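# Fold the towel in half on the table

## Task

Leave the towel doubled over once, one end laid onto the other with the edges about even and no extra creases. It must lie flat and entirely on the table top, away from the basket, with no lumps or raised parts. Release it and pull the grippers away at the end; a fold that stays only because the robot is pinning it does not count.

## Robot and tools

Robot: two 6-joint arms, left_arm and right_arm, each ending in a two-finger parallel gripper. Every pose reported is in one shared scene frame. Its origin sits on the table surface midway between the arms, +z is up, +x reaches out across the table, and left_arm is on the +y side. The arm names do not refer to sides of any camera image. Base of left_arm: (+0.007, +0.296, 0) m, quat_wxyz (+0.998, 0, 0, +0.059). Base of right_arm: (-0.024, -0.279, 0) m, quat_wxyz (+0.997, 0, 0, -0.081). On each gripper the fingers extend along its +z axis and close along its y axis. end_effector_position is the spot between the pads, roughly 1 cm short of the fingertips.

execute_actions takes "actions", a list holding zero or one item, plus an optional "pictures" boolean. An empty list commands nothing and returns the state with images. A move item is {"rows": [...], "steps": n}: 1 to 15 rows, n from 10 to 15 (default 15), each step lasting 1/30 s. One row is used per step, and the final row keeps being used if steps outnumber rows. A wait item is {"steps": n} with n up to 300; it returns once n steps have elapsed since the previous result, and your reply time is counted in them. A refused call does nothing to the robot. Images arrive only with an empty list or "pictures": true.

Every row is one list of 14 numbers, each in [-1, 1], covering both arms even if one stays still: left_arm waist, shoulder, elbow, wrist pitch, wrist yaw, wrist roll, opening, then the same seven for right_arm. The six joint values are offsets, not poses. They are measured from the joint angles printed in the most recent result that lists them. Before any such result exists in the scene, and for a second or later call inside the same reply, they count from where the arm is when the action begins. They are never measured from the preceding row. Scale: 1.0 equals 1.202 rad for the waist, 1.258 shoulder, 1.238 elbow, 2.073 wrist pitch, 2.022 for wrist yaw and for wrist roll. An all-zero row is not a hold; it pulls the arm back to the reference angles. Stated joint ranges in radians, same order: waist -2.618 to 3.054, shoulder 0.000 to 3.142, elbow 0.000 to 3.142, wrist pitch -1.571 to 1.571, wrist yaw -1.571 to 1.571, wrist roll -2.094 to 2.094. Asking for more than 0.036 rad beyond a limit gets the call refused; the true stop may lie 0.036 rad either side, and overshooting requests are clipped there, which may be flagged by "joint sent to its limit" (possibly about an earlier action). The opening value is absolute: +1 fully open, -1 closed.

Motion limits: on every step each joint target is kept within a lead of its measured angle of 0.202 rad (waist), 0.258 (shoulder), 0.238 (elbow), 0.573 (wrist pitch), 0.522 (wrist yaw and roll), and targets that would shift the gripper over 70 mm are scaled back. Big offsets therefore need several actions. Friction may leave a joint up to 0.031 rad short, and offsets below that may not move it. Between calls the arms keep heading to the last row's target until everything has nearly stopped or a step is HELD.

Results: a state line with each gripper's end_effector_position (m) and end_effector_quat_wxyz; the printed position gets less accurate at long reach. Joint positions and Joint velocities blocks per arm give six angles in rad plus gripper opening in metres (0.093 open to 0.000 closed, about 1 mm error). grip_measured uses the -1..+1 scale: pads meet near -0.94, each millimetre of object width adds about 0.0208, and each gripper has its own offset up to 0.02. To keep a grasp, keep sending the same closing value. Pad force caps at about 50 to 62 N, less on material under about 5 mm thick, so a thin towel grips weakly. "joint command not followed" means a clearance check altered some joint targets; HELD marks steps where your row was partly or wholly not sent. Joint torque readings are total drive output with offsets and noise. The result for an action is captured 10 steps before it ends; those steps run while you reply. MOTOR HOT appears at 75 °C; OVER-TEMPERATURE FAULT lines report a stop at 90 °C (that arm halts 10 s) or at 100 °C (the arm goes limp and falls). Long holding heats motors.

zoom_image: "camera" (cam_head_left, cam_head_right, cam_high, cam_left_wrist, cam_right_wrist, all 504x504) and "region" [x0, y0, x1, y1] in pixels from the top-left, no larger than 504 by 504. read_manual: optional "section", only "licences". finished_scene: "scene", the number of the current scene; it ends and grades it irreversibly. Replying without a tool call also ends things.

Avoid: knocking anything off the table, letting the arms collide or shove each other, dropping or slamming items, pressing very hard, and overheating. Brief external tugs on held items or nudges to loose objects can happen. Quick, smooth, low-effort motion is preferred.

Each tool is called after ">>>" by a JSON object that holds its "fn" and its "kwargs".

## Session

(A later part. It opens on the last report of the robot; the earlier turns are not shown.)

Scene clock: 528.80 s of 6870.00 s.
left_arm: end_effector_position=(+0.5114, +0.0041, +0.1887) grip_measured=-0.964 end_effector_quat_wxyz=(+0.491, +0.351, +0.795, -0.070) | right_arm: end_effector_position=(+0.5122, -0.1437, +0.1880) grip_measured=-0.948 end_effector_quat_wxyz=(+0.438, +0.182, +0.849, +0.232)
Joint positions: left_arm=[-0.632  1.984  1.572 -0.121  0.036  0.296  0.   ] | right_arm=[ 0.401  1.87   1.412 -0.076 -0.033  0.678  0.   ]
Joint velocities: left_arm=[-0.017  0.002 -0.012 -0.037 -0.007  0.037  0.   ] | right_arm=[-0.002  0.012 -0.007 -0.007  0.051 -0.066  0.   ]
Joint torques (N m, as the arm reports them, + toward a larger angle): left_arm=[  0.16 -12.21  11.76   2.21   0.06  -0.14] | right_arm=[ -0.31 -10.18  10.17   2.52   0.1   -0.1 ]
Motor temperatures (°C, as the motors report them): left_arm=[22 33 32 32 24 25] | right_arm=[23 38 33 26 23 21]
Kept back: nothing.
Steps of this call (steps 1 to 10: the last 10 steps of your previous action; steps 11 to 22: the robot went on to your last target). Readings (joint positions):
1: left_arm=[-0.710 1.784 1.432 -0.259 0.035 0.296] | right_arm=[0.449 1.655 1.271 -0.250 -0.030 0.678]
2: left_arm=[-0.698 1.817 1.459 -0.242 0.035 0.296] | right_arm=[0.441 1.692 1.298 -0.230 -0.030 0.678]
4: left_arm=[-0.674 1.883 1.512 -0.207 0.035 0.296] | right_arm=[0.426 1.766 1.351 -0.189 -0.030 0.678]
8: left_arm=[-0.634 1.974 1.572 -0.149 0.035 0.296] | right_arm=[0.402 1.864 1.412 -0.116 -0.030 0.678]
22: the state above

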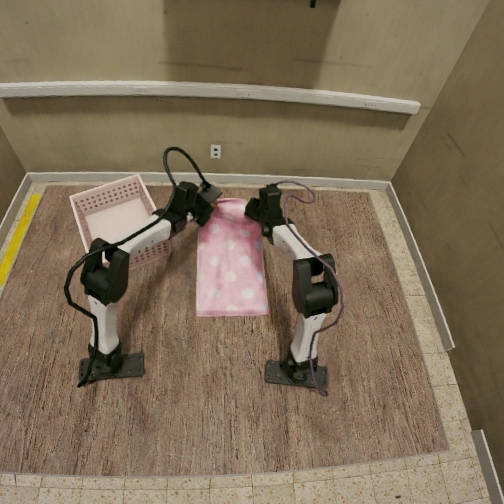

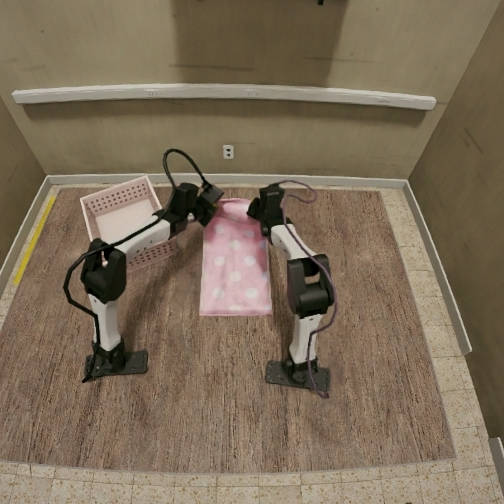

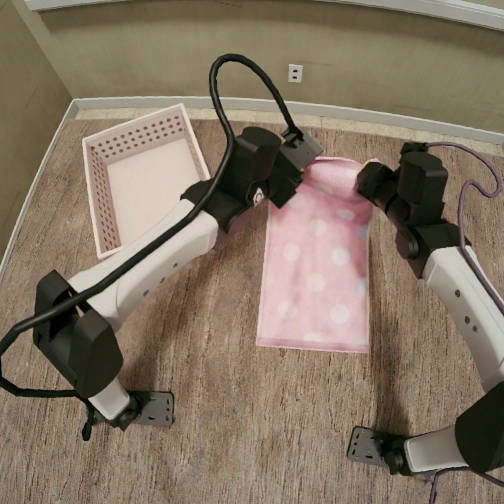

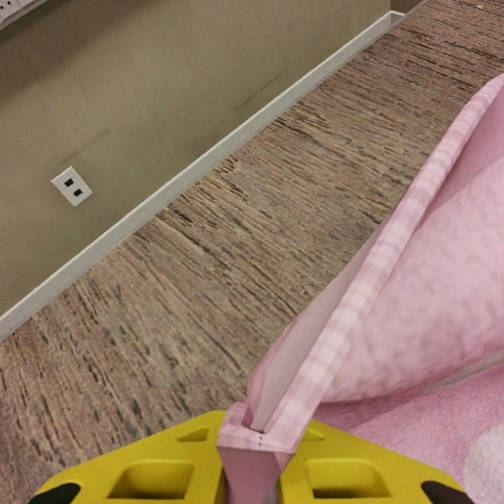

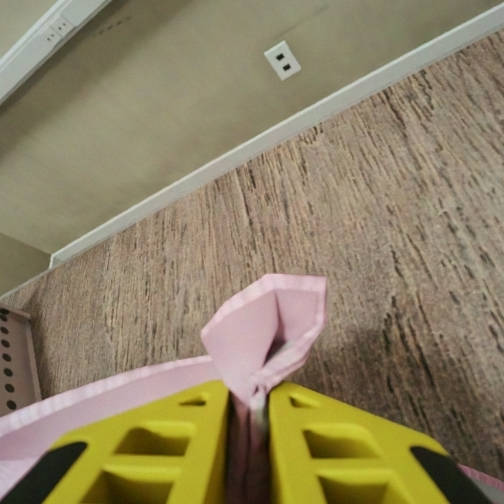

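>>> {"fn": "execute_actions", "kwargs": {"actions": [{"rows":[[0,-0.01,0.02,0,0,0,-1,0,-0.01,0.02,0,0,0,-1],[0,-0.02,0.04,0,0,0,-1,0,-0.02,0.04,0,0,0,-1],[0,-0.03,0.06,0,0,0,-1,0,-0.03,0.06,0,0,0,-1],[0,-0.04,0.08,0,0,0,-1,0,-0.04,0.08,0,0,0,-1],[0,-0.05,0.1,0,0,0,-1,0,-0.05,0.1,0,0,0,-1],[0,-0.06,0.12,0,0,0,-1,0,-0.06,0.12,0,0,0,-1],[0,-0.07,0.14,0,0,0,-1,0,-0.07,0.14,0,0,0,-1]],"steps":15}]}}

>>> {"fn": "execute_actions", "kwargs": {"actions": [{"steps":18}], "pictures": true}}

Scene clock: 529.47 s of 6870.00 s.
left_arm: end_effector_position=(+0.5150, +0.0021, +0.2052) grip_measured=-0.964 end_effector_quat_wxyz=(+0.501, +0.348, +0.789, -0.071) | right_arm: end_effector_position=(+0.5163, -0.1427, +0.2035) grip_measured=-0.948 end_effector_quat_wxyz=(+0.446, +0.180, +0.844, +0.236)
Joint positions: left_arm=[-0.632  1.983  1.616 -0.143  0.036  0.296  0.   ] | right_arm=[ 0.401  1.868  1.455 -0.1   -0.033  0.678  0.   ]
Joint velocities: left_arm=[ 0.002 -0.046  0.535 -0.139  0.022 -0.007  0.   ] | right_arm=[-0.012 -0.095  0.515 -0.198 -0.066  0.066  0.   ]
Joint torques (N m, as the arm reports them, + toward a larger angle): left_arm=[  0.05 -16.09  12.49   2.35   0.09  -0.13] | right_arm=[  0.15 -14.01  11.     2.8    0.09  -0.11]
Motor temperatures (°C, as the motors report them): left_arm=[22 33 32 32 24 25] | right_arm=[23 38 33 26 23 21]
Steps of this call (steps 1 to 15: the robot went on to your last target; steps 16 to 20: the first 5 steps of this action). Readings (joint positions):
16: left_arm=[-0.632 1.984 1.572 -0.120 0.036 0.296] | right_arm=[0.401 1.870 1.412 -0.075 -0.033 0.678]
17: left_arm=[-0.632 1.984 1.575 -0.123 0.036 0.296] | right_arm=[0.401 1.870 1.415 -0.078 -0.033 0.678]
19: left_arm=[-0.632 1.984 1.598 -0.138 0.036 0.296] | right_arm=[0.401 1.870 1.437 -0.093 -0.033 0.678]
20: the state above

Scene clock: 530.07 s of 6870.00 s.
left_arm: end_effector_position=(+0.5152, +0.0020, +0.3130) grip_measured=-0.964 end_effector_quat_wxyz=(+0.591, +0.326, +0.733, -0.079) | right_arm: end_effector_position=(+0.5186, -0.1421, +0.3090) grip_measured=-0.948 end_effector_quat_wxyz=(+0.529, +0.166, +0.786, +0.275)
Joint positions: left_arm=[-0.632  1.895  1.731 -0.129  0.036  0.296  0.   ] | right_arm=[ 0.401  1.782  1.571 -0.083 -0.033  0.678  0.   ]
Joint velocities: left_arm=[-0.002 -0.012 -0.007  0.066  0.022 -0.007  0.   ] | right_arm=[-0.012 -0.012  0.007 -0.037 -0.022 -0.007  0.   ]
Joint torques (N m, as the arm reports them, + toward a larger angle): left_arm=[  0.01 -11.    10.1    2.15   0.07  -0.14] | right_arm=[ 0.15 -9.04  8.69  2.49  0.07 -0.11]
Motor temperatures (°C, as the motors report them): left_arm=[22 33 32 32 24 25] | right_arm=[23 38 33 26 23 21]
Kept back: nothing.
Steps of this call (steps 1 to 10: the last 10 steps of your previous action; steps 11 to 18: the robot went on to your last target). Readings (joint positions):
1: left_arm=[-0.632 1.979 1.635 -0.145 0.036 0.296] | right_arm=[0.401 1.863 1.473 -0.103 -0.033 0.678]
2: left_arm=[-0.632 1.972 1.654 -0.146 0.036 0.296] | right_arm=[0.401 1.855 1.492 -0.105 -0.033 0.678]
4: left_arm=[-0.632 1.951 1.689 -0.146 0.036 0.296] | right_arm=[0.401 1.832 1.528 -0.105 -0.033 0.678]
8: left_arm=[-0.632 1.904 1.726 -0.132 0.036 0.296] | right_arm=[0.401 1.788 1.567 -0.084 -0.033 0.678]
18: the state above

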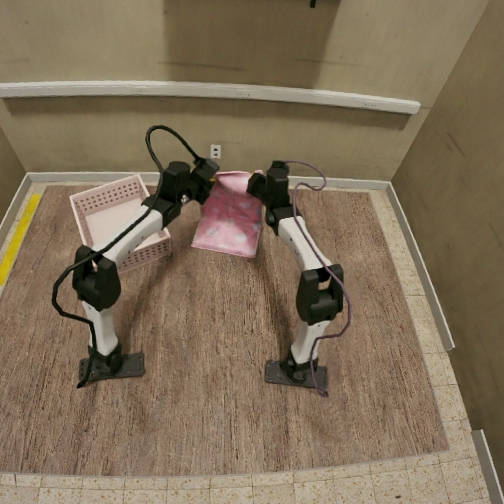

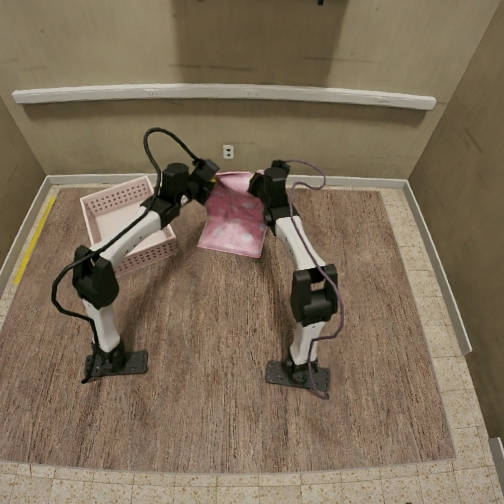

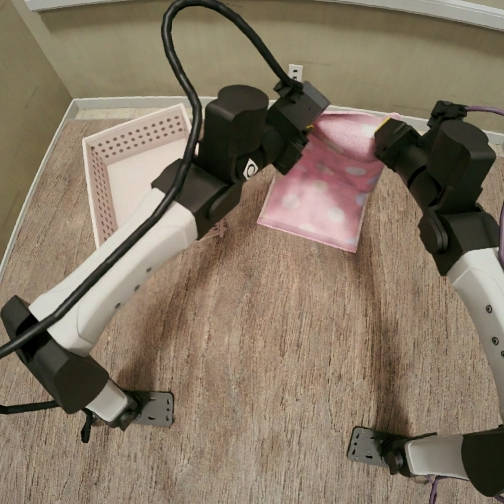

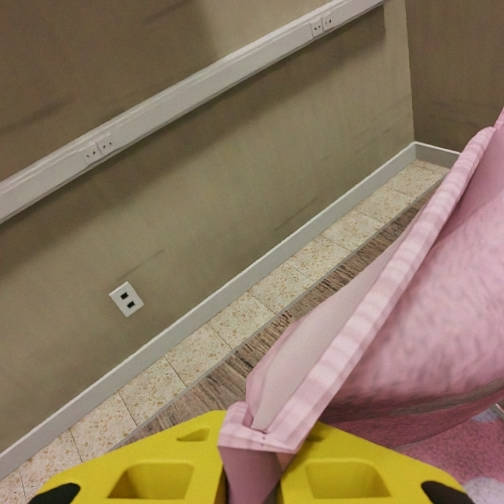

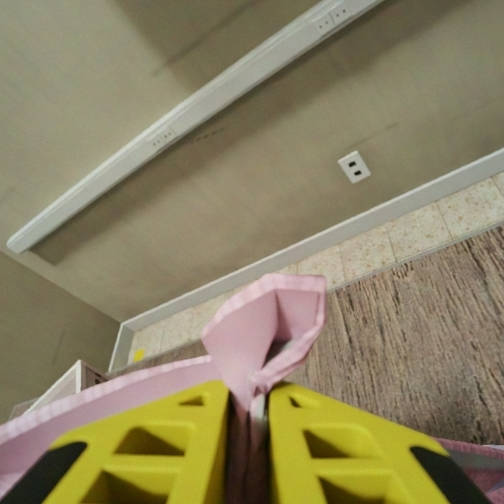

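>>> {"fn": "execute_actions", "kwargs": {"actions": [{"rows":[[-0.019,-0.029,0.02,-0.01,0,0,-1,0.011,-0.035,0.024,-0.012,0,0,-1],[-0.038,-0.057,0.04,-0.025,0,0,-1,0.021,-0.069,0.048,-0.03,0,0,-1],[-0.057,-0.086,0.06,-0.045,0,0,-1,0.032,-0.104,0.072,-0.054,0,0,-1],[-0.077,-0.115,0.08,-0.067,0,0,-1,0.043,-0.138,0.096,-0.08,0,0,-1],[-0.096,-0.143,0.1,-0.09,0,0,-1,0.054,-0.173,0.12,-0.108,0,0,-1],[-0.115,-0.172,0.125,-0.115,0,0,-1,0.064,-0.207,0.152,-0.138,0,0,-1],[-0.134,-0.2,0.125,-0.14,0,0,-1,0.075,-0.242,0.152,-0.168,0,0,-1],[-0.153,-0.229,0.125,-0.165,0,0,-1,0.086,-0.276,0.152,-0.2,0,0,-1],[-0.172,-0.258,0.125,-0.19,0,0,-1,0.096,-0.31,0.152,-0.23,0,0,-1],[-0.191,-0.286,0.125,-0.216,0,0,-1,0.107,-0.345,0.152,-0.26,0,0,-1],[-0.21,-0.315,0.125,-0.242,0,0,-1,0.118,-0.38,0.152,-0.29,0,0,-1],[-0.23,-0.344,0.125,-0.268,0,0,-1,0.129,-0.414,0.152,-0.322,0,0,-1],[-0.249,-0.372,0.125,-0.294,0,0,-1,0.139,-0.449,0.152,-0.353,0,0,-1],[-0.268,-0.401,0.125,-0.319,0,0,-1,0.15,-0.483,0.152,-0.384,0,0,-1]],"steps":15}]}}

>>> {"fn": "execute_actions", "kwargs": {"actions": [{"steps":45}], "pictures": true}}

Scene clock: 531.57 s of 6870.00 s.
left_arm: end_effector_position=(+0.4926, -0.0108, +0.3267) grip_measured=-0.964 end_effector_quat_wxyz=(+0.582, +0.342, +0.732, -0.089) | right_arm: end_effector_position=(+0.4990, -0.1362, +0.3275) grip_measured=-0.948 end_effector_quat_wxyz=(+0.519, +0.159, +0.793, +0.277)
Joint positions: left_arm=[-0.671  1.856  1.752 -0.208  0.034  0.296  0.   ] | right_arm=[ 0.42   1.725  1.595 -0.183 -0.033  0.678  0.   ]
Joint velocities: left_arm=[-0.427 -0.462  0.247 -0.579 -0.022  0.022  0.   ] | right_arm=[ 0.198 -0.598  0.291 -0.725 -0.066  0.037  0.   ]
Joint torques (N m, as the arm reports them, + toward a larger angle): left_arm=[ -1.25 -14.68  12.46   2.39   0.09  -0.14] | right_arm=[  0.98 -12.27  11.11   2.91   0.07  -0.11]
Motor temperatures (°C, as the motors report them): left_arm=[22 34 32 33 24 25] | right_arm=[23 39 33 26 23 21]
Steps of this call (steps 1 to 15: the robot went on to your last target; steps 16 to 40: nothing new was sent; steps 41 to 45: the first 5 steps of this action). Readings (joint positions):
41: left_arm=[-0.633 1.894 1.731 -0.132 0.036 0.296] | right_arm=[0.401 1.779 1.571 -0.087 -0.033 0.678]
42: left_arm=[-0.638 1.890 1.733 -0.144 0.036 0.296] | right_arm=[0.403 1.772 1.574 -0.105 -0.033 0.678]
44: left_arm=[-0.657 1.871 1.744 -0.187 0.034 0.296] | right_arm=[0.413 1.744 1.585 -0.158 -0.033 0.678]
45: the state above

Scene clock: 533.07 s of 6870.00 s.
left_arm: end_effector_position=(+0.2627, +0.0025, +0.4711) grip_measured=-0.964 end_effector_quat_wxyz=(+0.568, +0.442, +0.672, -0.174) | right_arm: end_effector_position=(+0.2646, -0.1447, +0.4740) grip_measured=-0.948 end_effector_quat_wxyz=(+0.502, +0.093, +0.796, +0.325)
Joint positions: left_arm=[-0.954  1.385  1.882 -0.796  0.041  0.296  0.   ] | right_arm=[ 0.578  1.167  1.761 -0.883 -0.042  0.678  0.   ]
Joint velocities: left_arm=[ 0.002 -0.002  0.012 -0.037 -0.051 -0.037  0.   ] | right_arm=[-0.012  0.002  0.007 -0.037  0.007  0.066  0.   ]
Joint torques (N m, as the arm reports them, + toward a larger angle): left_arm=[ 0.01 -3.89  7.36  2.1   0.03 -0.13] | right_arm=[ 0.41 -1.16  5.43  2.44  0.14 -0.12]
Motor temperatures (°C, as the motors report them): left_arm=[22 34 32 33 24 25] | right_arm=[23 38 33 27 23 21]
Kept back: nothing.
Steps of this call (steps 1 to 10: the last 10 steps of your previous action; steps 11 to 45: the robot went on to your last target). Readings (joint positions):
1: left_arm=[-0.687 1.839 1.763 -0.229 0.034 0.296] | right_arm=[0.427 1.704 1.608 -0.208 -0.033 0.678]
2: left_arm=[-0.703 1.819 1.775 -0.250 0.034 0.296] | right_arm=[0.435 1.680 1.621 -0.232 -0.033 0.678]
4: left_arm=[-0.739 1.768 1.792 -0.295 0.034 0.296] | right_arm=[0.452 1.619 1.643 -0.290 -0.033 0.678]
8: left_arm=[-0.823 1.633 1.814 -0.417 0.033 0.296] | right_arm=[0.500 1.465 1.675 -0.443 -0.033 0.678]
45: the state above
All arms were judged still, so your last target was given up. Only a new action makes them travel on or press farther. Fingers that are still opening or closing keep moving.

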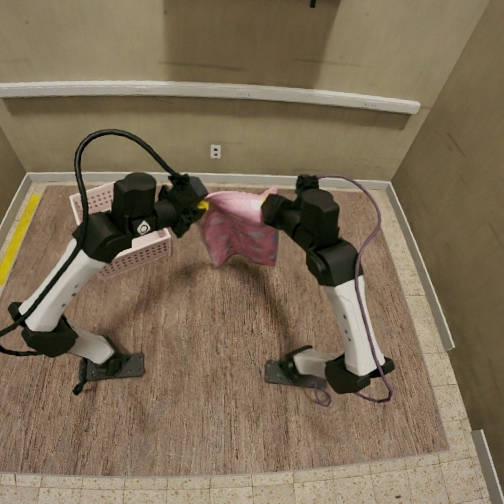

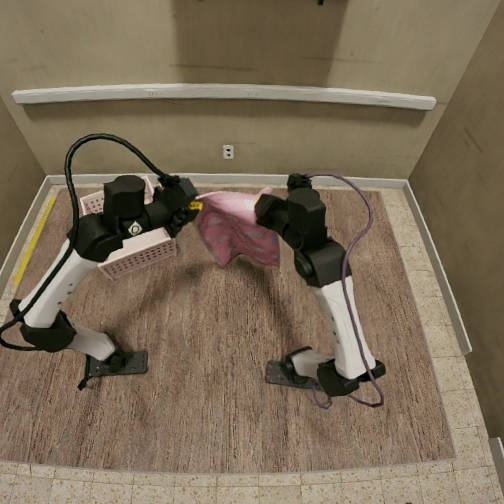

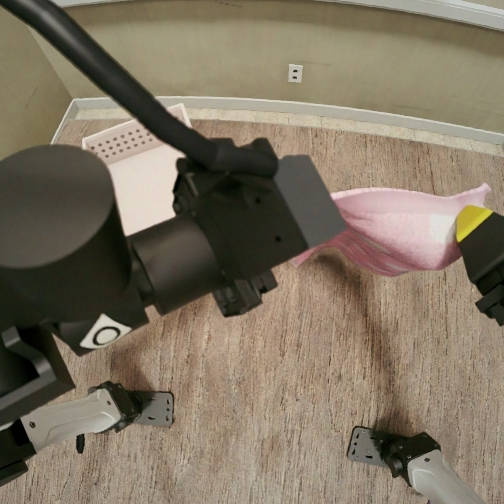

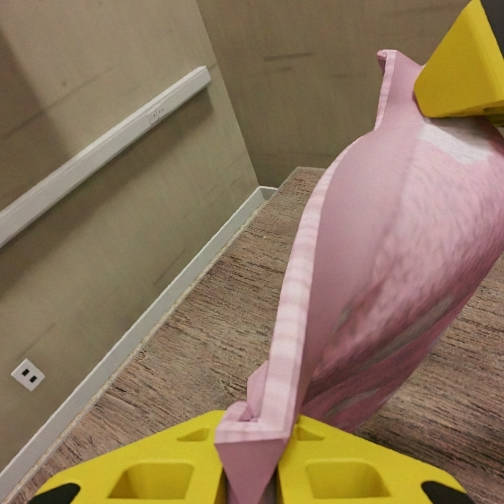

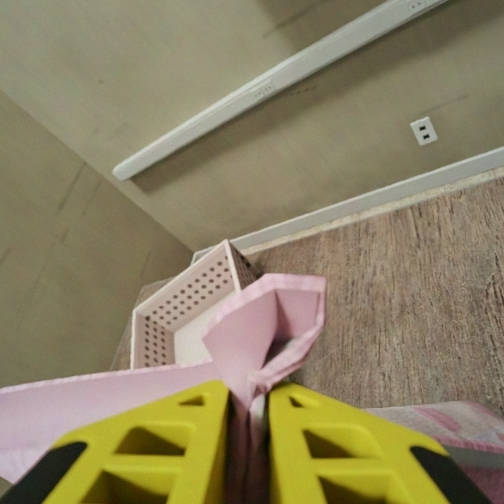

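>>> {"fn": "execute_actions", "kwargs": {"actions": [{"rows":[[0.019,0.034,-0.016,0.035,0,0,-1,-0.011,0.04,-0.018,0.04,0,0,-1],[0.038,0.067,-0.032,0.06,0,0,-1,-0.021,0.079,-0.037,0.07,0,0,-1],[0.057,0.1,-0.048,0.085,0,0,-1,-0.032,0.119,-0.055,0.1,0,0,-1],[0.077,0.134,-0.065,0.11,0,0,-1,-0.042,0.159,-0.074,0.13,0,0,-1],[0.096,0.168,-0.081,0.135,0,0,-1,-0.053,0.198,-0.092,0.16,0,0,-1],[0.115,0.2,-0.097,0.16,0,0,-1,-0.063,0.238,-0.11,0.19,0,0,-1],[0.134,0.235,-0.113,0.185,0,0,-1,-0.074,0.278,-0.129,0.22,0,0,-1],[0.153,0.269,-0.129,0.21,0,0,-1,-0.084,0.317,-0.147,0.25,0,0,-1],[0.172,0.302,-0.145,0.235,0,0,-1,-0.095,0.357,-0.166,0.28,0,0,-1],[0.191,0.336,-0.161,0.26,0,0,-1,-0.105,0.396,-0.184,0.31,0,0,-1],[0.21,0.369,-0.178,0.285,0,0,-1,-0.116,0.436,-0.203,0.34,0,0,-1],[0.23,0.403,-0.194,0.31,0,0,-1,-0.126,0.476,-0.221,0.37,0,0,-1],[0.249,0.436,-0.21,0.333,0,0,-1,-0.137,0.515,-0.24,0.395,0,0,-1],[0.268,0.47,-0.226,0.333,0,0,-1,-0.147,0.555,-0.258,0.395,0,0,-1]],"steps":15}]}}

>>> {"fn": "execute_actions", "kwargs": {"actions": [{"steps":40}], "pictures": true}}

Scene clock: 534.07 s of 6870.00 s.
left_arm: end_effector_position=(+0.3024, -0.0067, +0.4629) grip_measured=-0.964 end_effector_quat_wxyz=(+0.582, +0.420, +0.678, -0.162) | right_arm: end_effector_position=(+0.3067, -0.1362, +0.4678) grip_measured=-0.948 end_effector_quat_wxyz=(+0.513, +0.102, +0.789, +0.323)
Joint positions: left_arm=[-0.897  1.455  1.865 -0.685  0.044  0.296  0.   ] | right_arm=[ 0.551  1.255  1.742 -0.756 -0.043  0.678  0.   ]
Joint velocities: left_arm=[ 0.471  0.755 -0.252  0.857  0.007 -0.037  0.   ] | right_arm=[-0.198  0.911 -0.281  0.974  0.007 -0.066  0.   ]
Joint torques (N m, as the arm reports them, + toward a larger angle): left_arm=[ 0.55 -1.76  3.89  1.88  0.04 -0.13] | right_arm=[-0.46  0.16  2.89  2.2   0.09 -0.12]
Motor temperatures (°C, as the motors report them): left_arm=[22 34 32 33 24 25] | right_arm=[23 38 33 27 22 21]
Steps of this call (steps 1 to 25: nothing new was sent; steps 26 to 30: the first 5 steps of this action). Readings (joint positions):
26: left_arm=[-0.952 1.388 1.882 -0.794 0.042 0.296] | right_arm=[0.578 1.171 1.761 -0.877 -0.042 0.678]
27: left_arm=[-0.945 1.396 1.881 -0.777 0.043 0.296] | right_arm=[0.575 1.181 1.759 -0.857 -0.043 0.678]
29: left_arm=[-0.915 1.430 1.873 -0.715 0.044 0.296] | right_arm=[0.559 1.225 1.751 -0.790 -0.043 0.678]
30: the state above

Scene clock: 535.40 s of 6870.00 s.
left_arm: end_effector_position=(+0.5143, +0.0031, +0.1911) grip_measured=-0.964 end_effector_quat_wxyz=(+0.492, +0.351, +0.794, -0.072) | right_arm: end_effector_position=(+0.5126, -0.1386, +0.1854) grip_measured=-0.948 end_effector_quat_wxyz=(+0.430, +0.177, +0.853, +0.236)
Joint positions: left_arm=[-0.629  1.994  1.593 -0.131  0.044  0.296  0.   ] | right_arm=[ 0.405  1.882  1.427 -0.091 -0.048  0.678  0.   ]
Joint velocities: left_arm=[-0.017  0.007  0.002 -0.037 -0.037 -0.066  0.   ] | right_arm=[-0.007 -0.002 -0.002 -0.051 -0.095 -0.095  0.   ]
Joint torques (N m, as the arm reports them, + toward a larger angle): left_arm=[ -0.17 -13.19   9.61   2.21   0.06  -0.12] | right_arm=[ -0.13 -11.09   8.47   2.55   0.12  -0.12]
Motor temperatures (°C, as the motors report them): left_arm=[22 34 32 33 24 25] | right_arm=[23 38 33 27 22 21]
Kept back: nothing.
Steps of this call (steps 1 to 10: the last 10 steps of your previous action; steps 11 to 40: the robot went on to your last target). Readings (joint positions):
1: left_arm=[-0.881 1.483 1.855 -0.657 0.044 0.296] | right_arm=[0.544 1.289 1.730 -0.725 -0.043 0.678]
2: left_arm=[-0.865 1.513 1.843 -0.628 0.044 0.296] | right_arm=[0.536 1.325 1.716 -0.693 -0.043 0.678]
4: left_arm=[-0.834 1.580 1.816 -0.571 0.044 0.296] | right_arm=[0.520 1.404 1.684 -0.629 -0.043 0.678]
8: left_arm=[-0.767 1.725 1.754 -0.449 0.044 0.296] | right_arm=[0.483 1.576 1.606 -0.474 -0.043 0.678]
40: the state above

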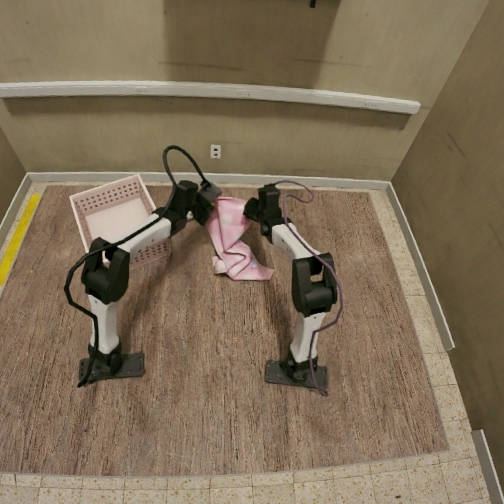

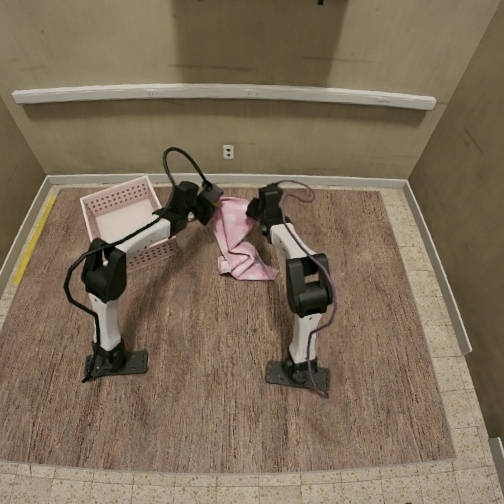

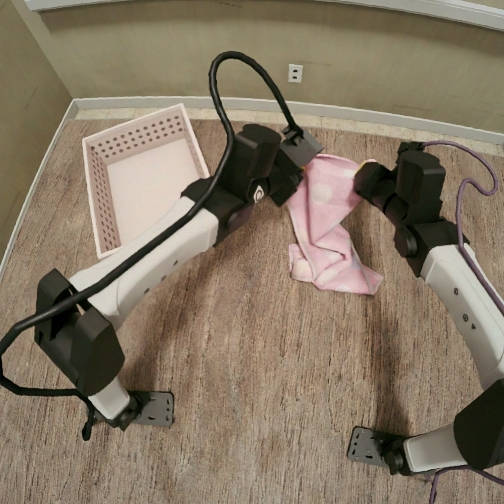

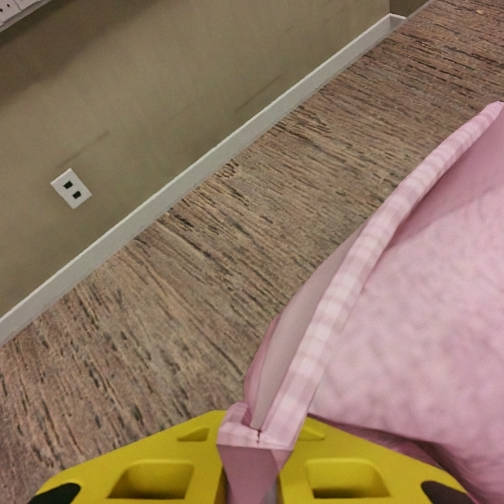

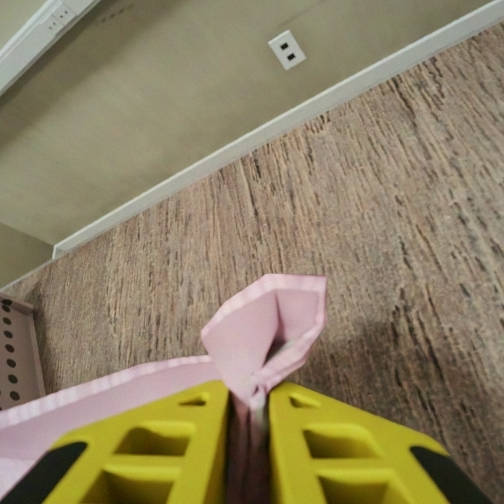

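>>> {"fn": "execute_actions", "kwargs": {"actions": [{"rows":[[-0.02,-0.04,0.03,-0.02,0,-0.01,-1,0.012,-0.045,0.04,-0.025,0,0.008,-1],[-0.04,-0.08,0.06,-0.045,0,-0.02,-1,0.025,-0.09,0.08,-0.055,0,0.016,-1],[-0.06,-0.12,0.09,-0.07,0,-0.03,-1,0.04,-0.136,0.12,-0.085,0,0.024,-1],[-0.085,-0.16,0.12,-0.1,0,-0.04,-1,0.055,-0.18,0.16,-0.12,0,0.031,-1],[-0.11,-0.2,0.15,-0.13,-0.01,-0.05,-1,0.07,-0.226,0.2,-0.155,0.01,0.039,-1],[-0.135,-0.24,0.18,-0.16,-0.01,-0.06,-1,0.088,-0.27,0.24,-0.19,0.01,0.047,-1],[-0.16,-0.28,0.21,-0.19,-0.01,-0.07,-1,0.105,-0.317,0.28,-0.23,0.01,0.055,-1],[-0.19,-0.32,0.234,-0.225,-0.01,-0.085,-1,0.125,-0.36,0.311,-0.27,0.01,0.063,-1],[-0.22,-0.36,0.234,-0.26,-0.022,-0.095,-1,0.145,-0.407,0.311,-0.31,0.024,0.07,-1],[-0.25,-0.4,0.234,-0.29,-0.022,-0.105,-1,0.168,-0.45,0.311,-0.35,0.024,0.08,-1],[-0.28,-0.44,0.234,-0.325,-0.022,-0.115,-1,0.19,-0.497,0.311,-0.39,0.024,0.086,-1],[-0.31,-0.48,0.234,-0.36,-0.022,-0.125,-1,0.213,-0.54,0.311,-0.43,0.024,0.094,-1],[-0.343,-0.525,0.234,-0.39,-0.022,-0.135,-1,0.237,-0.588,0.311,-0.465,0.024,0.1,-1],[-0.374,-0.565,0.234,-0.419,-0.022,-0.146,-1,0.26,-0.633,0.311,-0.499,0.024,0.11,-1]],"steps":15}]}}

>>> {"fn": "execute_actions", "kwargs": {"actions": [{"steps":110}], "pictures": true}}

Scene clock: 536.80 s of 6870.00 s.
left_arm: end_effector_position=(+0.4947, -0.0071, +0.2169) grip_measured=-0.964 end_effector_quat_wxyz=(+0.485, +0.354, +0.795, -0.085) | right_arm: end_effector_position=(+0.4980, -0.1322, +0.2170) grip_measured=-0.948 end_effector_quat_wxyz=(+0.423, +0.178, +0.855, +0.243)
Joint positions: left_arm=[-0.662  1.94   1.629 -0.229  0.04   0.27   0.   ] | right_arm=[ 0.423  1.819  1.479 -0.213 -0.048  0.698  0.   ]
Joint velocities: left_arm=[-0.354 -0.579  0.354 -0.593 -0.022 -0.183  0.   ] | right_arm=[ 0.188 -0.623  0.496 -0.623  0.066  0.066  0.   ]
Joint torques (N m, as the arm reports them, + toward a larger angle): left_arm=[ -1.49 -15.13  12.08   2.2    0.11  -0.17] | right_arm=[  1.04 -12.7   10.67   2.66   0.15  -0.06]
Motor temperatures (°C, as the motors report them): left_arm=[22 35 33 34 24 25] | right_arm=[23 39 33 27 22 21]
Steps of this call (steps 1 to 15: the robot went on to your last target; steps 16 to 37: nothing new was sent; steps 38 to 42: the first 5 steps of this action). Readings (joint positions):
38: left_arm=[-0.630 1.991 1.593 -0.136 0.044 0.293] | right_arm=[0.405 1.879 1.430 -0.101 -0.048 0.680]
39: left_arm=[-0.634 1.984 1.599 -0.159 0.043 0.288] | right_arm=[0.407 1.870 1.439 -0.129 -0.048 0.685]
41: left_arm=[-0.650 1.958 1.617 -0.208 0.042 0.276] | right_arm=[0.416 1.840 1.463 -0.188 -0.048 0.694]
42: the state above

Scene clock: 540.47 s of 6870.00 s.
left_arm: end_effector_position=(+0.1978, +0.0181, +0.4585) grip_measured=-0.964 end_effector_quat_wxyz=(+0.486, +0.393, +0.736, -0.259) | right_arm: end_effector_position=(+0.1967, -0.1370, +0.4636) grip_measured=-0.949 end_effector_quat_wxyz=(+0.410, +0.134, +0.818, +0.380)
Joint positions: left_arm=[-1.078  1.284  1.879 -0.999  0.017  0.008  0.   ] | right_arm=[ 0.718  1.08   1.812 -1.117 -0.029  0.898  0.   ]
Joint velocities: left_arm=[-0.002 -0.017  0.002 -0.007  0.022  0.022  0.   ] | right_arm=[-0.002  0.007 -0.007  0.007 -0.037 -0.007  0.   ]
Joint torques (N m, as the arm reports them, + toward a larger angle): left_arm=[ 0.   -2.95  6.78  2.04 -0.13 -0.19] | right_arm=[ 0.14  0.09  4.86  2.27  0.34 -0.1 ]
Motor temperatures (°C, as the motors report them): left_arm=[22 35 33 34 24 25] | right_arm=[23 38 33 28 22 21]
Kept back: nothing.
Steps of this call (steps 1 to 10: the last 10 steps of your previous action; steps 11 to 60: the robot went on to your last target; steps 61 to 110: nothing new was sent). Readings (joint positions):
1: left_arm=[-0.675 1.920 1.643 -0.250 0.040 0.264] | right_arm=[0.431 1.796 1.498 -0.238 -0.048 0.702]
2: left_arm=[-0.690 1.898 1.659 -0.272 0.039 0.257] | right_arm=[0.439 1.772 1.519 -0.267 -0.047 0.708]
4: left_arm=[-0.725 1.853 1.696 -0.321 0.035 0.240] | right_arm=[0.464 1.719 1.567 -0.334 -0.044 0.721]
8: left_arm=[-0.824 1.737 1.762 -0.454 0.021 0.190] | right_arm=[0.543 1.593 1.661 -0.513 -0.032 0.756]
110: the state above
All arms were judged still, so your last target was given up. Only a new action makes them travel on or press farther. Fingers that are still opening or closing keep moving.

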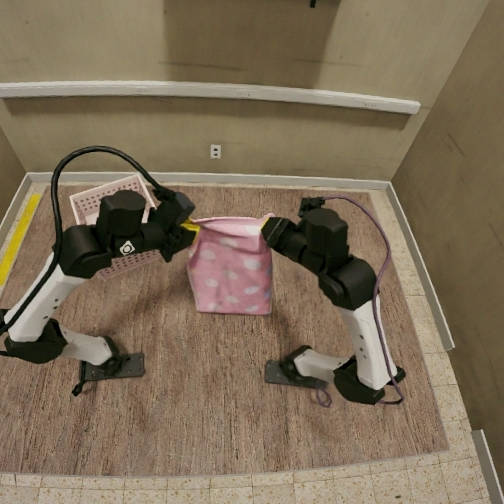

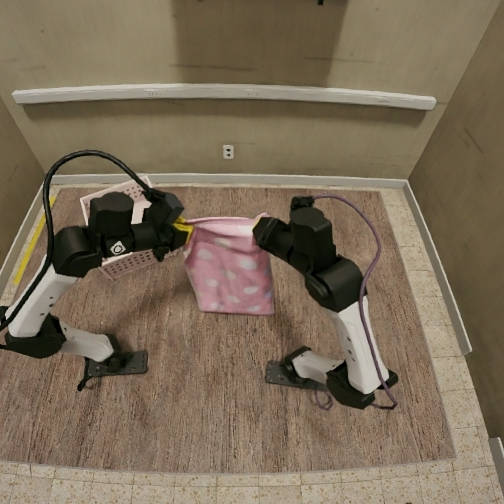

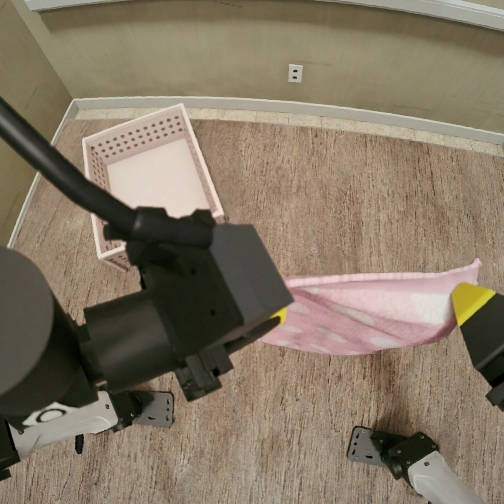

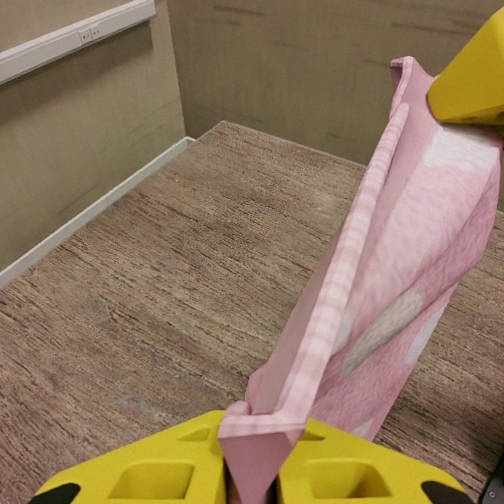

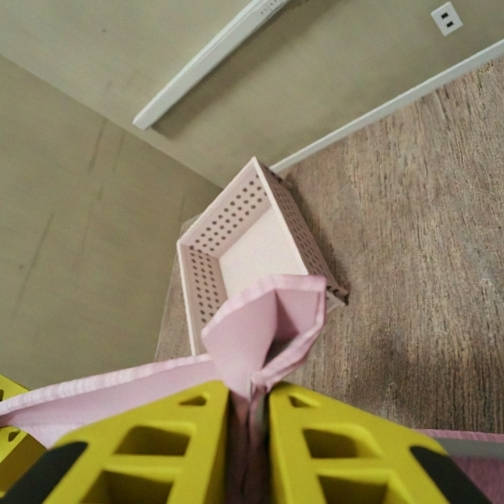

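>>> {"fn": "execute_actions", "kwargs": {"actions": [{"rows":[[0.016,0.006,-0.022,0.02,0,0.005,-1,-0.012,0.009,-0.025,0.023,0,-0.003,-1],[0.033,0.012,-0.044,0.036,0,0.01,-1,-0.024,0.018,-0.049,0.042,0,-0.007,-1],[0.049,0.018,-0.065,0.052,0,0.015,-1,-0.036,0.027,-0.074,0.06,0,-0.01,-1],[0.066,0.024,-0.087,0.068,0,0.02,-1,-0.048,0.036,-0.099,0.08,0,-0.013,-1],[0.082,0.03,-0.109,0.084,0,0.025,-1,-0.06,0.045,-0.123,0.098,0,-0.017,-1],[0.099,0.037,-0.13,0.1,0,0.03,-1,-0.072,0.054,-0.148,0.117,0,-0.02,-1],[0.115,0.043,-0.152,0.115,0,0.035,-1,-0.083,0.062,-0.173,0.135,0,-0.023,-1],[0.131,0.049,-0.174,0.13,0,0.04,-1,-0.095,0.071,-0.197,0.153,0,-0.027,-1],[0.148,0.055,-0.196,0.145,0,0.045,-1,-0.107,0.08,-0.222,0.17,0,-0.03,-1],[0.164,0.061,-0.218,0.16,0,0.05,-1,-0.119,0.089,-0.247,0.19,0,-0.033,-1],[0.181,0.067,-0.239,0.178,0,0.055,-1,-0.131,0.098,-0.271,0.21,0,-0.037,-1],[0.2,0.073,-0.261,0.18,0,0.06,-1,-0.146,0.107,-0.296,0.212,0,-0.04,-1]],"steps":15}]}}

>>> {"fn": "execute_actions", "kwargs": {"actions": [{"steps":30}], "pictures": true}}

Scene clock: 541.67 s of 6870.00 s.
left_arm: end_effector_position=(+0.2190, +0.0171, +0.4477) grip_measured=-0.964 end_effector_quat_wxyz=(+0.496, +0.382, +0.740, -0.245) | right_arm: end_effector_position=(+0.2173, -0.1347, +0.4547) grip_measured=-0.949 end_effector_quat_wxyz=(+0.419, +0.142, +0.814, +0.376)
Joint positions: left_arm=[-1.025  1.286  1.812 -0.925  0.027  0.028  0.   ] | right_arm=[ 0.68   1.086  1.738 -1.026 -0.038  0.89   0.   ]
Joint velocities: left_arm=[ 0.554  0.051 -0.691  0.608  0.051  0.198  0.   ] | right_arm=[-0.403  0.173 -0.759  0.813 -0.037 -0.125  0.   ]
Joint torques (N m, as the arm reports them, + toward a larger angle): left_arm=[ 1.21 -0.49  4.61  2.09 -0.05 -0.07] | right_arm=[-0.69  2.39  2.8   2.28  0.15 -0.23]
Motor temperatures (°C, as the motors report them): left_arm=[22 34 33 34 24 25] | right_arm=[23 38 33 28 22 21]
Steps of this call (steps 1 to 31: nothing new was sent; steps 32 to 36: the first 5 steps of this action). Readings (joint positions):
32: left_arm=[-1.077 1.284 1.878 -0.997 0.019 0.009] | right_arm=[0.718 1.080 1.809 -1.113 -0.031 0.898]
33: left_arm=[-1.072 1.284 1.870 -0.986 0.023 0.012] | right_arm=[0.714 1.080 1.801 -1.099 -0.035 0.898]
35: left_arm=[-1.044 1.284 1.837 -0.947 0.026 0.022] | right_arm=[0.694 1.081 1.764 -1.053 -0.038 0.893]
36: the state above

Scene clock: 542.67 s of 6870.00 s.
left_arm: end_effector_position=(+0.3163, +0.0137, +0.3598) grip_measured=-0.964 end_effector_quat_wxyz=(+0.489, +0.361, +0.777, -0.165) | right_arm: end_effector_position=(+0.3178, -0.1322, +0.3589) grip_measured=-0.948 end_effector_quat_wxyz=(+0.412, +0.176, +0.840, +0.307)
Joint positions: left_arm=[-0.847  1.393  1.559 -0.652  0.027  0.124  0.   ] | right_arm=[ 0.552  1.23   1.445 -0.707 -0.039  0.826  0.   ]
Joint velocities: left_arm=[ 0.017  0.002  0.012 -0.022  0.007  0.037  0.   ] | right_arm=[-0.002  0.007  0.002  0.051 -0.022 -0.051  0.   ]
Joint torques (N m, as the arm reports them, + toward a larger angle): left_arm=[ 0.88 -6.81  7.93  2.21 -0.03 -0.06] | right_arm=[-0.6  -4.77  6.83  2.61  0.16 -0.21]
Motor temperatures (°C, as the motors report them): left_arm=[22 34 33 35 24 25] | right_arm=[23 38 33 28 22 21]
Kept back: nothing.
Steps of this call (steps 1 to 10: the last 10 steps of your previous action; steps 11 to 30: the robot went on to your last target). Readings (joint positions):
1: left_arm=[-1.005 1.290 1.787 -0.903 0.027 0.036] | right_arm=[0.666 1.095 1.709 -0.997 -0.039 0.885]
2: left_arm=[-0.985 1.297 1.760 -0.878 0.027 0.043] | right_arm=[0.652 1.106 1.678 -0.966 -0.039 0.881]
4: left_arm=[-0.944 1.317 1.704 -0.827 0.027 0.060] | right_arm=[0.623 1.137 1.613 -0.904 -0.039 0.870]
8: left_arm=[-0.865 1.363 1.594 -0.730 0.027 0.094] | right_arm=[0.566 1.201 1.486 -0.788 -0.039 0.847]
30: the state above

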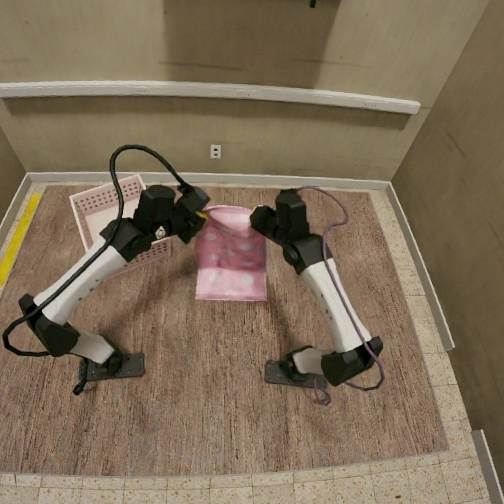

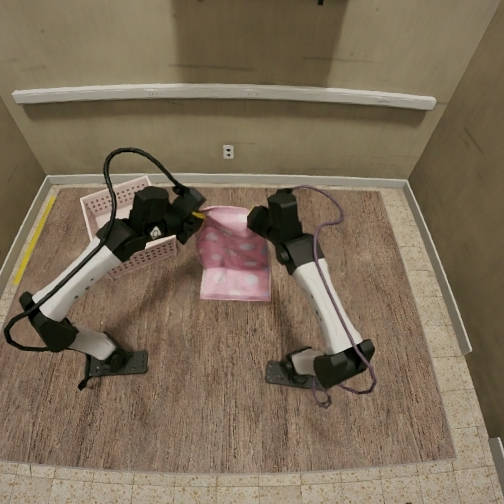

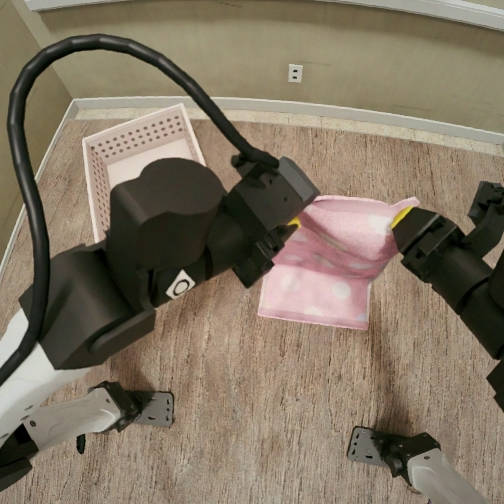

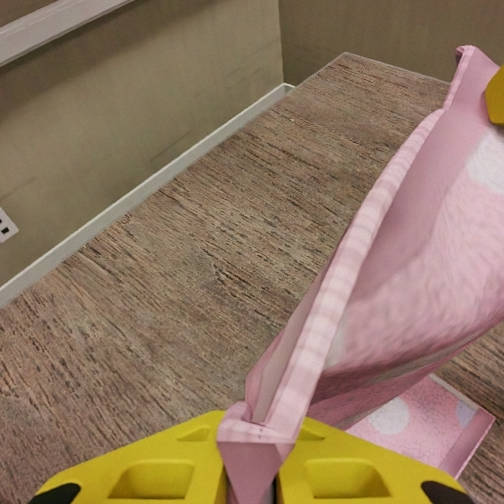

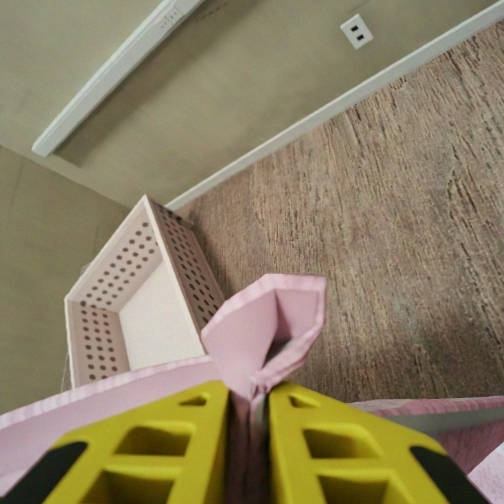

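>>> {"fn": "execute_actions", "kwargs": {"actions": [{"rows":[[0.011,0.021,-0.012,0.025,0,0.004,-1,-0.008,0.023,-0.013,0.028,0,-0.003,-1],[0.021,0.041,-0.024,0.047,0,0.007,-1,-0.015,0.047,-0.027,0.053,0,-0.006,-1],[0.032,0.062,-0.037,0.069,0,0.011,-1,-0.023,0.07,-0.04,0.078,0,-0.009,-1],[0.043,0.083,-0.049,0.09,0,0.014,-1,-0.03,0.094,-0.053,0.102,0,-0.011,-1],[0.054,0.104,-0.061,0.112,0,0.018,-1,-0.038,0.117,-0.067,0.126,0,-0.014,-1],[0.064,0.124,-0.073,0.133,0,0.021,-1,-0.045,0.14,-0.08,0.15,0,-0.017,-1],[0.075,0.145,-0.086,0.155,0,0.025,-1,-0.053,0.164,-0.094,0.174,0,-0.02,-1],[0.086,0.166,-0.098,0.176,0,0.029,-1,-0.06,0.187,-0.107,0.198,0,-0.023,-1],[0.096,0.186,-0.11,0.198,0,0.032,-1,-0.068,0.211,-0.12,0.222,0,-0.026,-1],[0.107,0.207,-0.122,0.22,0,0.036,-1,-0.075,0.234,-0.134,0.247,0,-0.029,-1],[0.118,0.228,-0.134,0.242,0,0.039,-1,-0.083,0.258,-0.147,0.271,0,-0.031,-1],[0.129,0.249,-0.147,0.263,0,0.043,-1,-0.09,0.281,-0.16,0.296,0,-0.034,-1],[0.139,0.269,-0.159,0.285,0,0.046,-1,-0.098,0.305,-0.174,0.32,0,-0.037,-1],[0.15,0.29,-0.171,0.285,0,0.05,-1,-0.105,0.328,-0.187,0.32,0,-0.04,-1]],"steps":15}]}}

>>> {"fn": "execute_actions", "kwargs": {"actions": [{"steps":30}], "pictures": true}}

Scene clock: 543.90 s of 6870.00 s.
left_arm: end_effector_position=(+0.3408, +0.0092, +0.3549) grip_measured=-0.964 end_effector_quat_wxyz=(+0.508, +0.351, +0.771, -0.158) | right_arm: end_effector_position=(+0.3456, -0.1295, +0.3522) grip_measured=-0.948 end_effector_quat_wxyz=(+0.428, +0.180, +0.830, +0.309)
Joint positions: left_arm=[-0.817  1.437  1.541 -0.554  0.028  0.138  0.   ] | right_arm=[ 0.532  1.289  1.425 -0.595 -0.039  0.819  0.   ]
Joint velocities: left_arm=[ 0.354  0.584 -0.281  1.106  0.007  0.037  0.   ] | right_arm=[-0.242  0.725 -0.325  1.179  0.051 -0.081  0.   ]
Joint torques (N m, as the arm reports them, + toward a larger angle): left_arm=[ 1.36 -2.07  4.7   1.8   0.04 -0.07] | right_arm=[-0.68 -0.68  3.88  2.03  0.07 -0.18]
Motor temperatures (°C, as the motors report them): left_arm=[22 34 33 35 24 25] | right_arm=[23 38 33 28 22 21]
Steps of this call (steps 1 to 15: the robot went on to your last target; steps 16 to 32: nothing new was sent; steps 33 to 37: the first 5 steps of this action). Readings (joint positions):
33: left_arm=[-0.847 1.393 1.559 -0.649 0.027 0.125] | right_arm=[0.552 1.231 1.445 -0.703 -0.039 0.826]
34: left_arm=[-0.844 1.398 1.559 -0.639 0.027 0.127] | right_arm=[0.551 1.237 1.445 -0.692 -0.039 0.826]
36: left_arm=[-0.829 1.419 1.550 -0.588 0.028 0.134] | right_arm=[0.540 1.266 1.435 -0.634 -0.039 0.822]
37: the state above

Scene clock: 544.90 s of 6870.00 s.
left_arm: end_effector_position=(+0.4564, +0.0106, +0.2040) grip_measured=-0.964 end_effector_quat_wxyz=(+0.493, +0.335, +0.797, -0.097) | right_arm: end_effector_position=(+0.4568, -0.1365, +0.2041) grip_measured=-0.948 end_effector_quat_wxyz=(+0.427, +0.195, +0.843, +0.265)
Joint positions: left_arm=[-0.673  1.779  1.348 -0.087  0.032  0.221  0.   ] | right_arm=[ 0.436  1.662  1.214 -0.071 -0.048  0.755  0.   ]
Joint velocities: left_arm=[ 0.007  0.002 -0.012 -0.022 -0.037  0.022  0.   ] | right_arm=[-0.017 -0.007  0.012 -0.037 -0.007 -0.051  0.   ]
Joint torques (N m, as the arm reports them, + toward a larger angle): left_arm=[  0.79 -11.49   8.72   2.17   0.02  -0.09] | right_arm=[-0.61 -9.46  7.48  2.55  0.15 -0.21]
Motor temperatures (°C, as the motors report them): left_arm=[22 35 33 35 24 25] | right_arm=[23 38 33 28 22 21]
Kept back: nothing.
Steps of this call (steps 1 to 10: the last 10 steps of your previous action; steps 11 to 30: the robot went on to your last target). Readings (joint positions):
1: left_arm=[-0.803 1.461 1.530 -0.517 0.028 0.142] | right_arm=[0.523 1.318 1.411 -0.554 -0.039 0.815]
2: left_arm=[-0.789 1.488 1.515 -0.480 0.028 0.148] | right_arm=[0.513 1.350 1.394 -0.512 -0.039 0.811]
4: left_arm=[-0.762 1.552 1.480 -0.403 0.028 0.160] | right_arm=[0.495 1.423 1.355 -0.427 -0.039 0.802]
8: left_arm=[-0.710 1.684 1.405 -0.252 0.028 0.185] | right_arm=[0.459 1.565 1.273 -0.258 -0.039 0.782]
30: the state above

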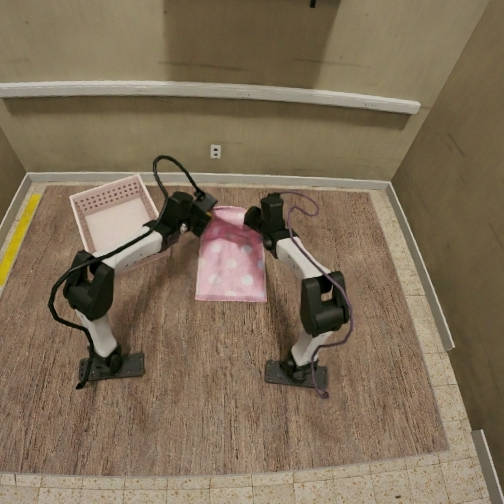

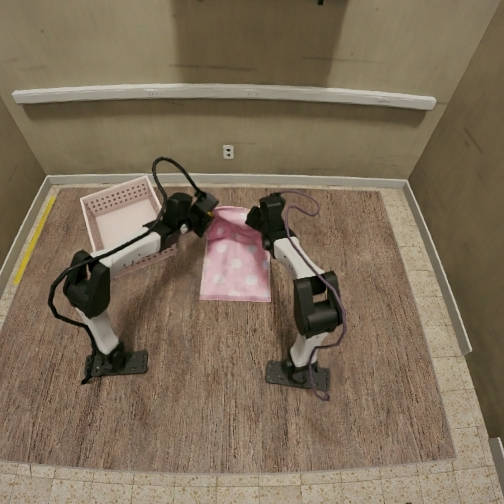

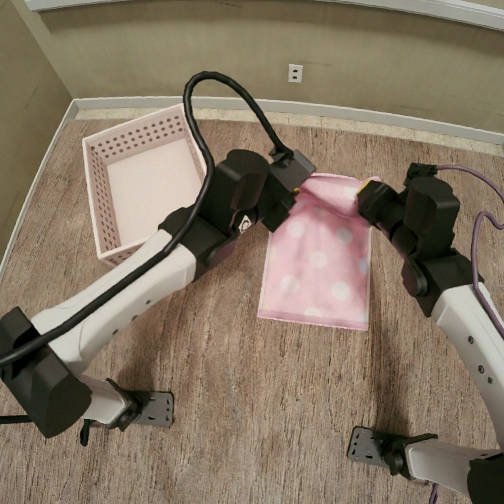

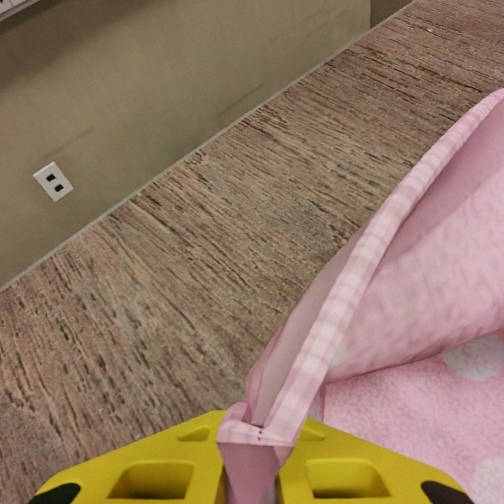

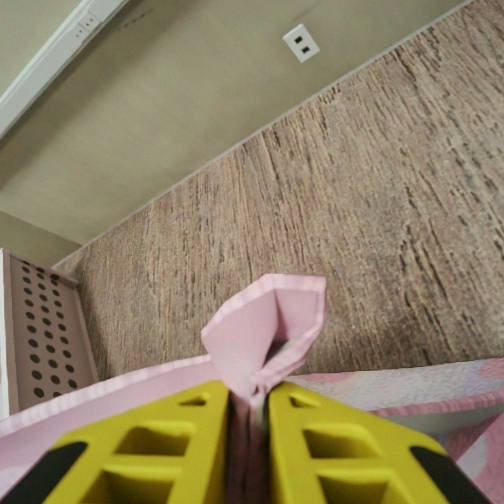

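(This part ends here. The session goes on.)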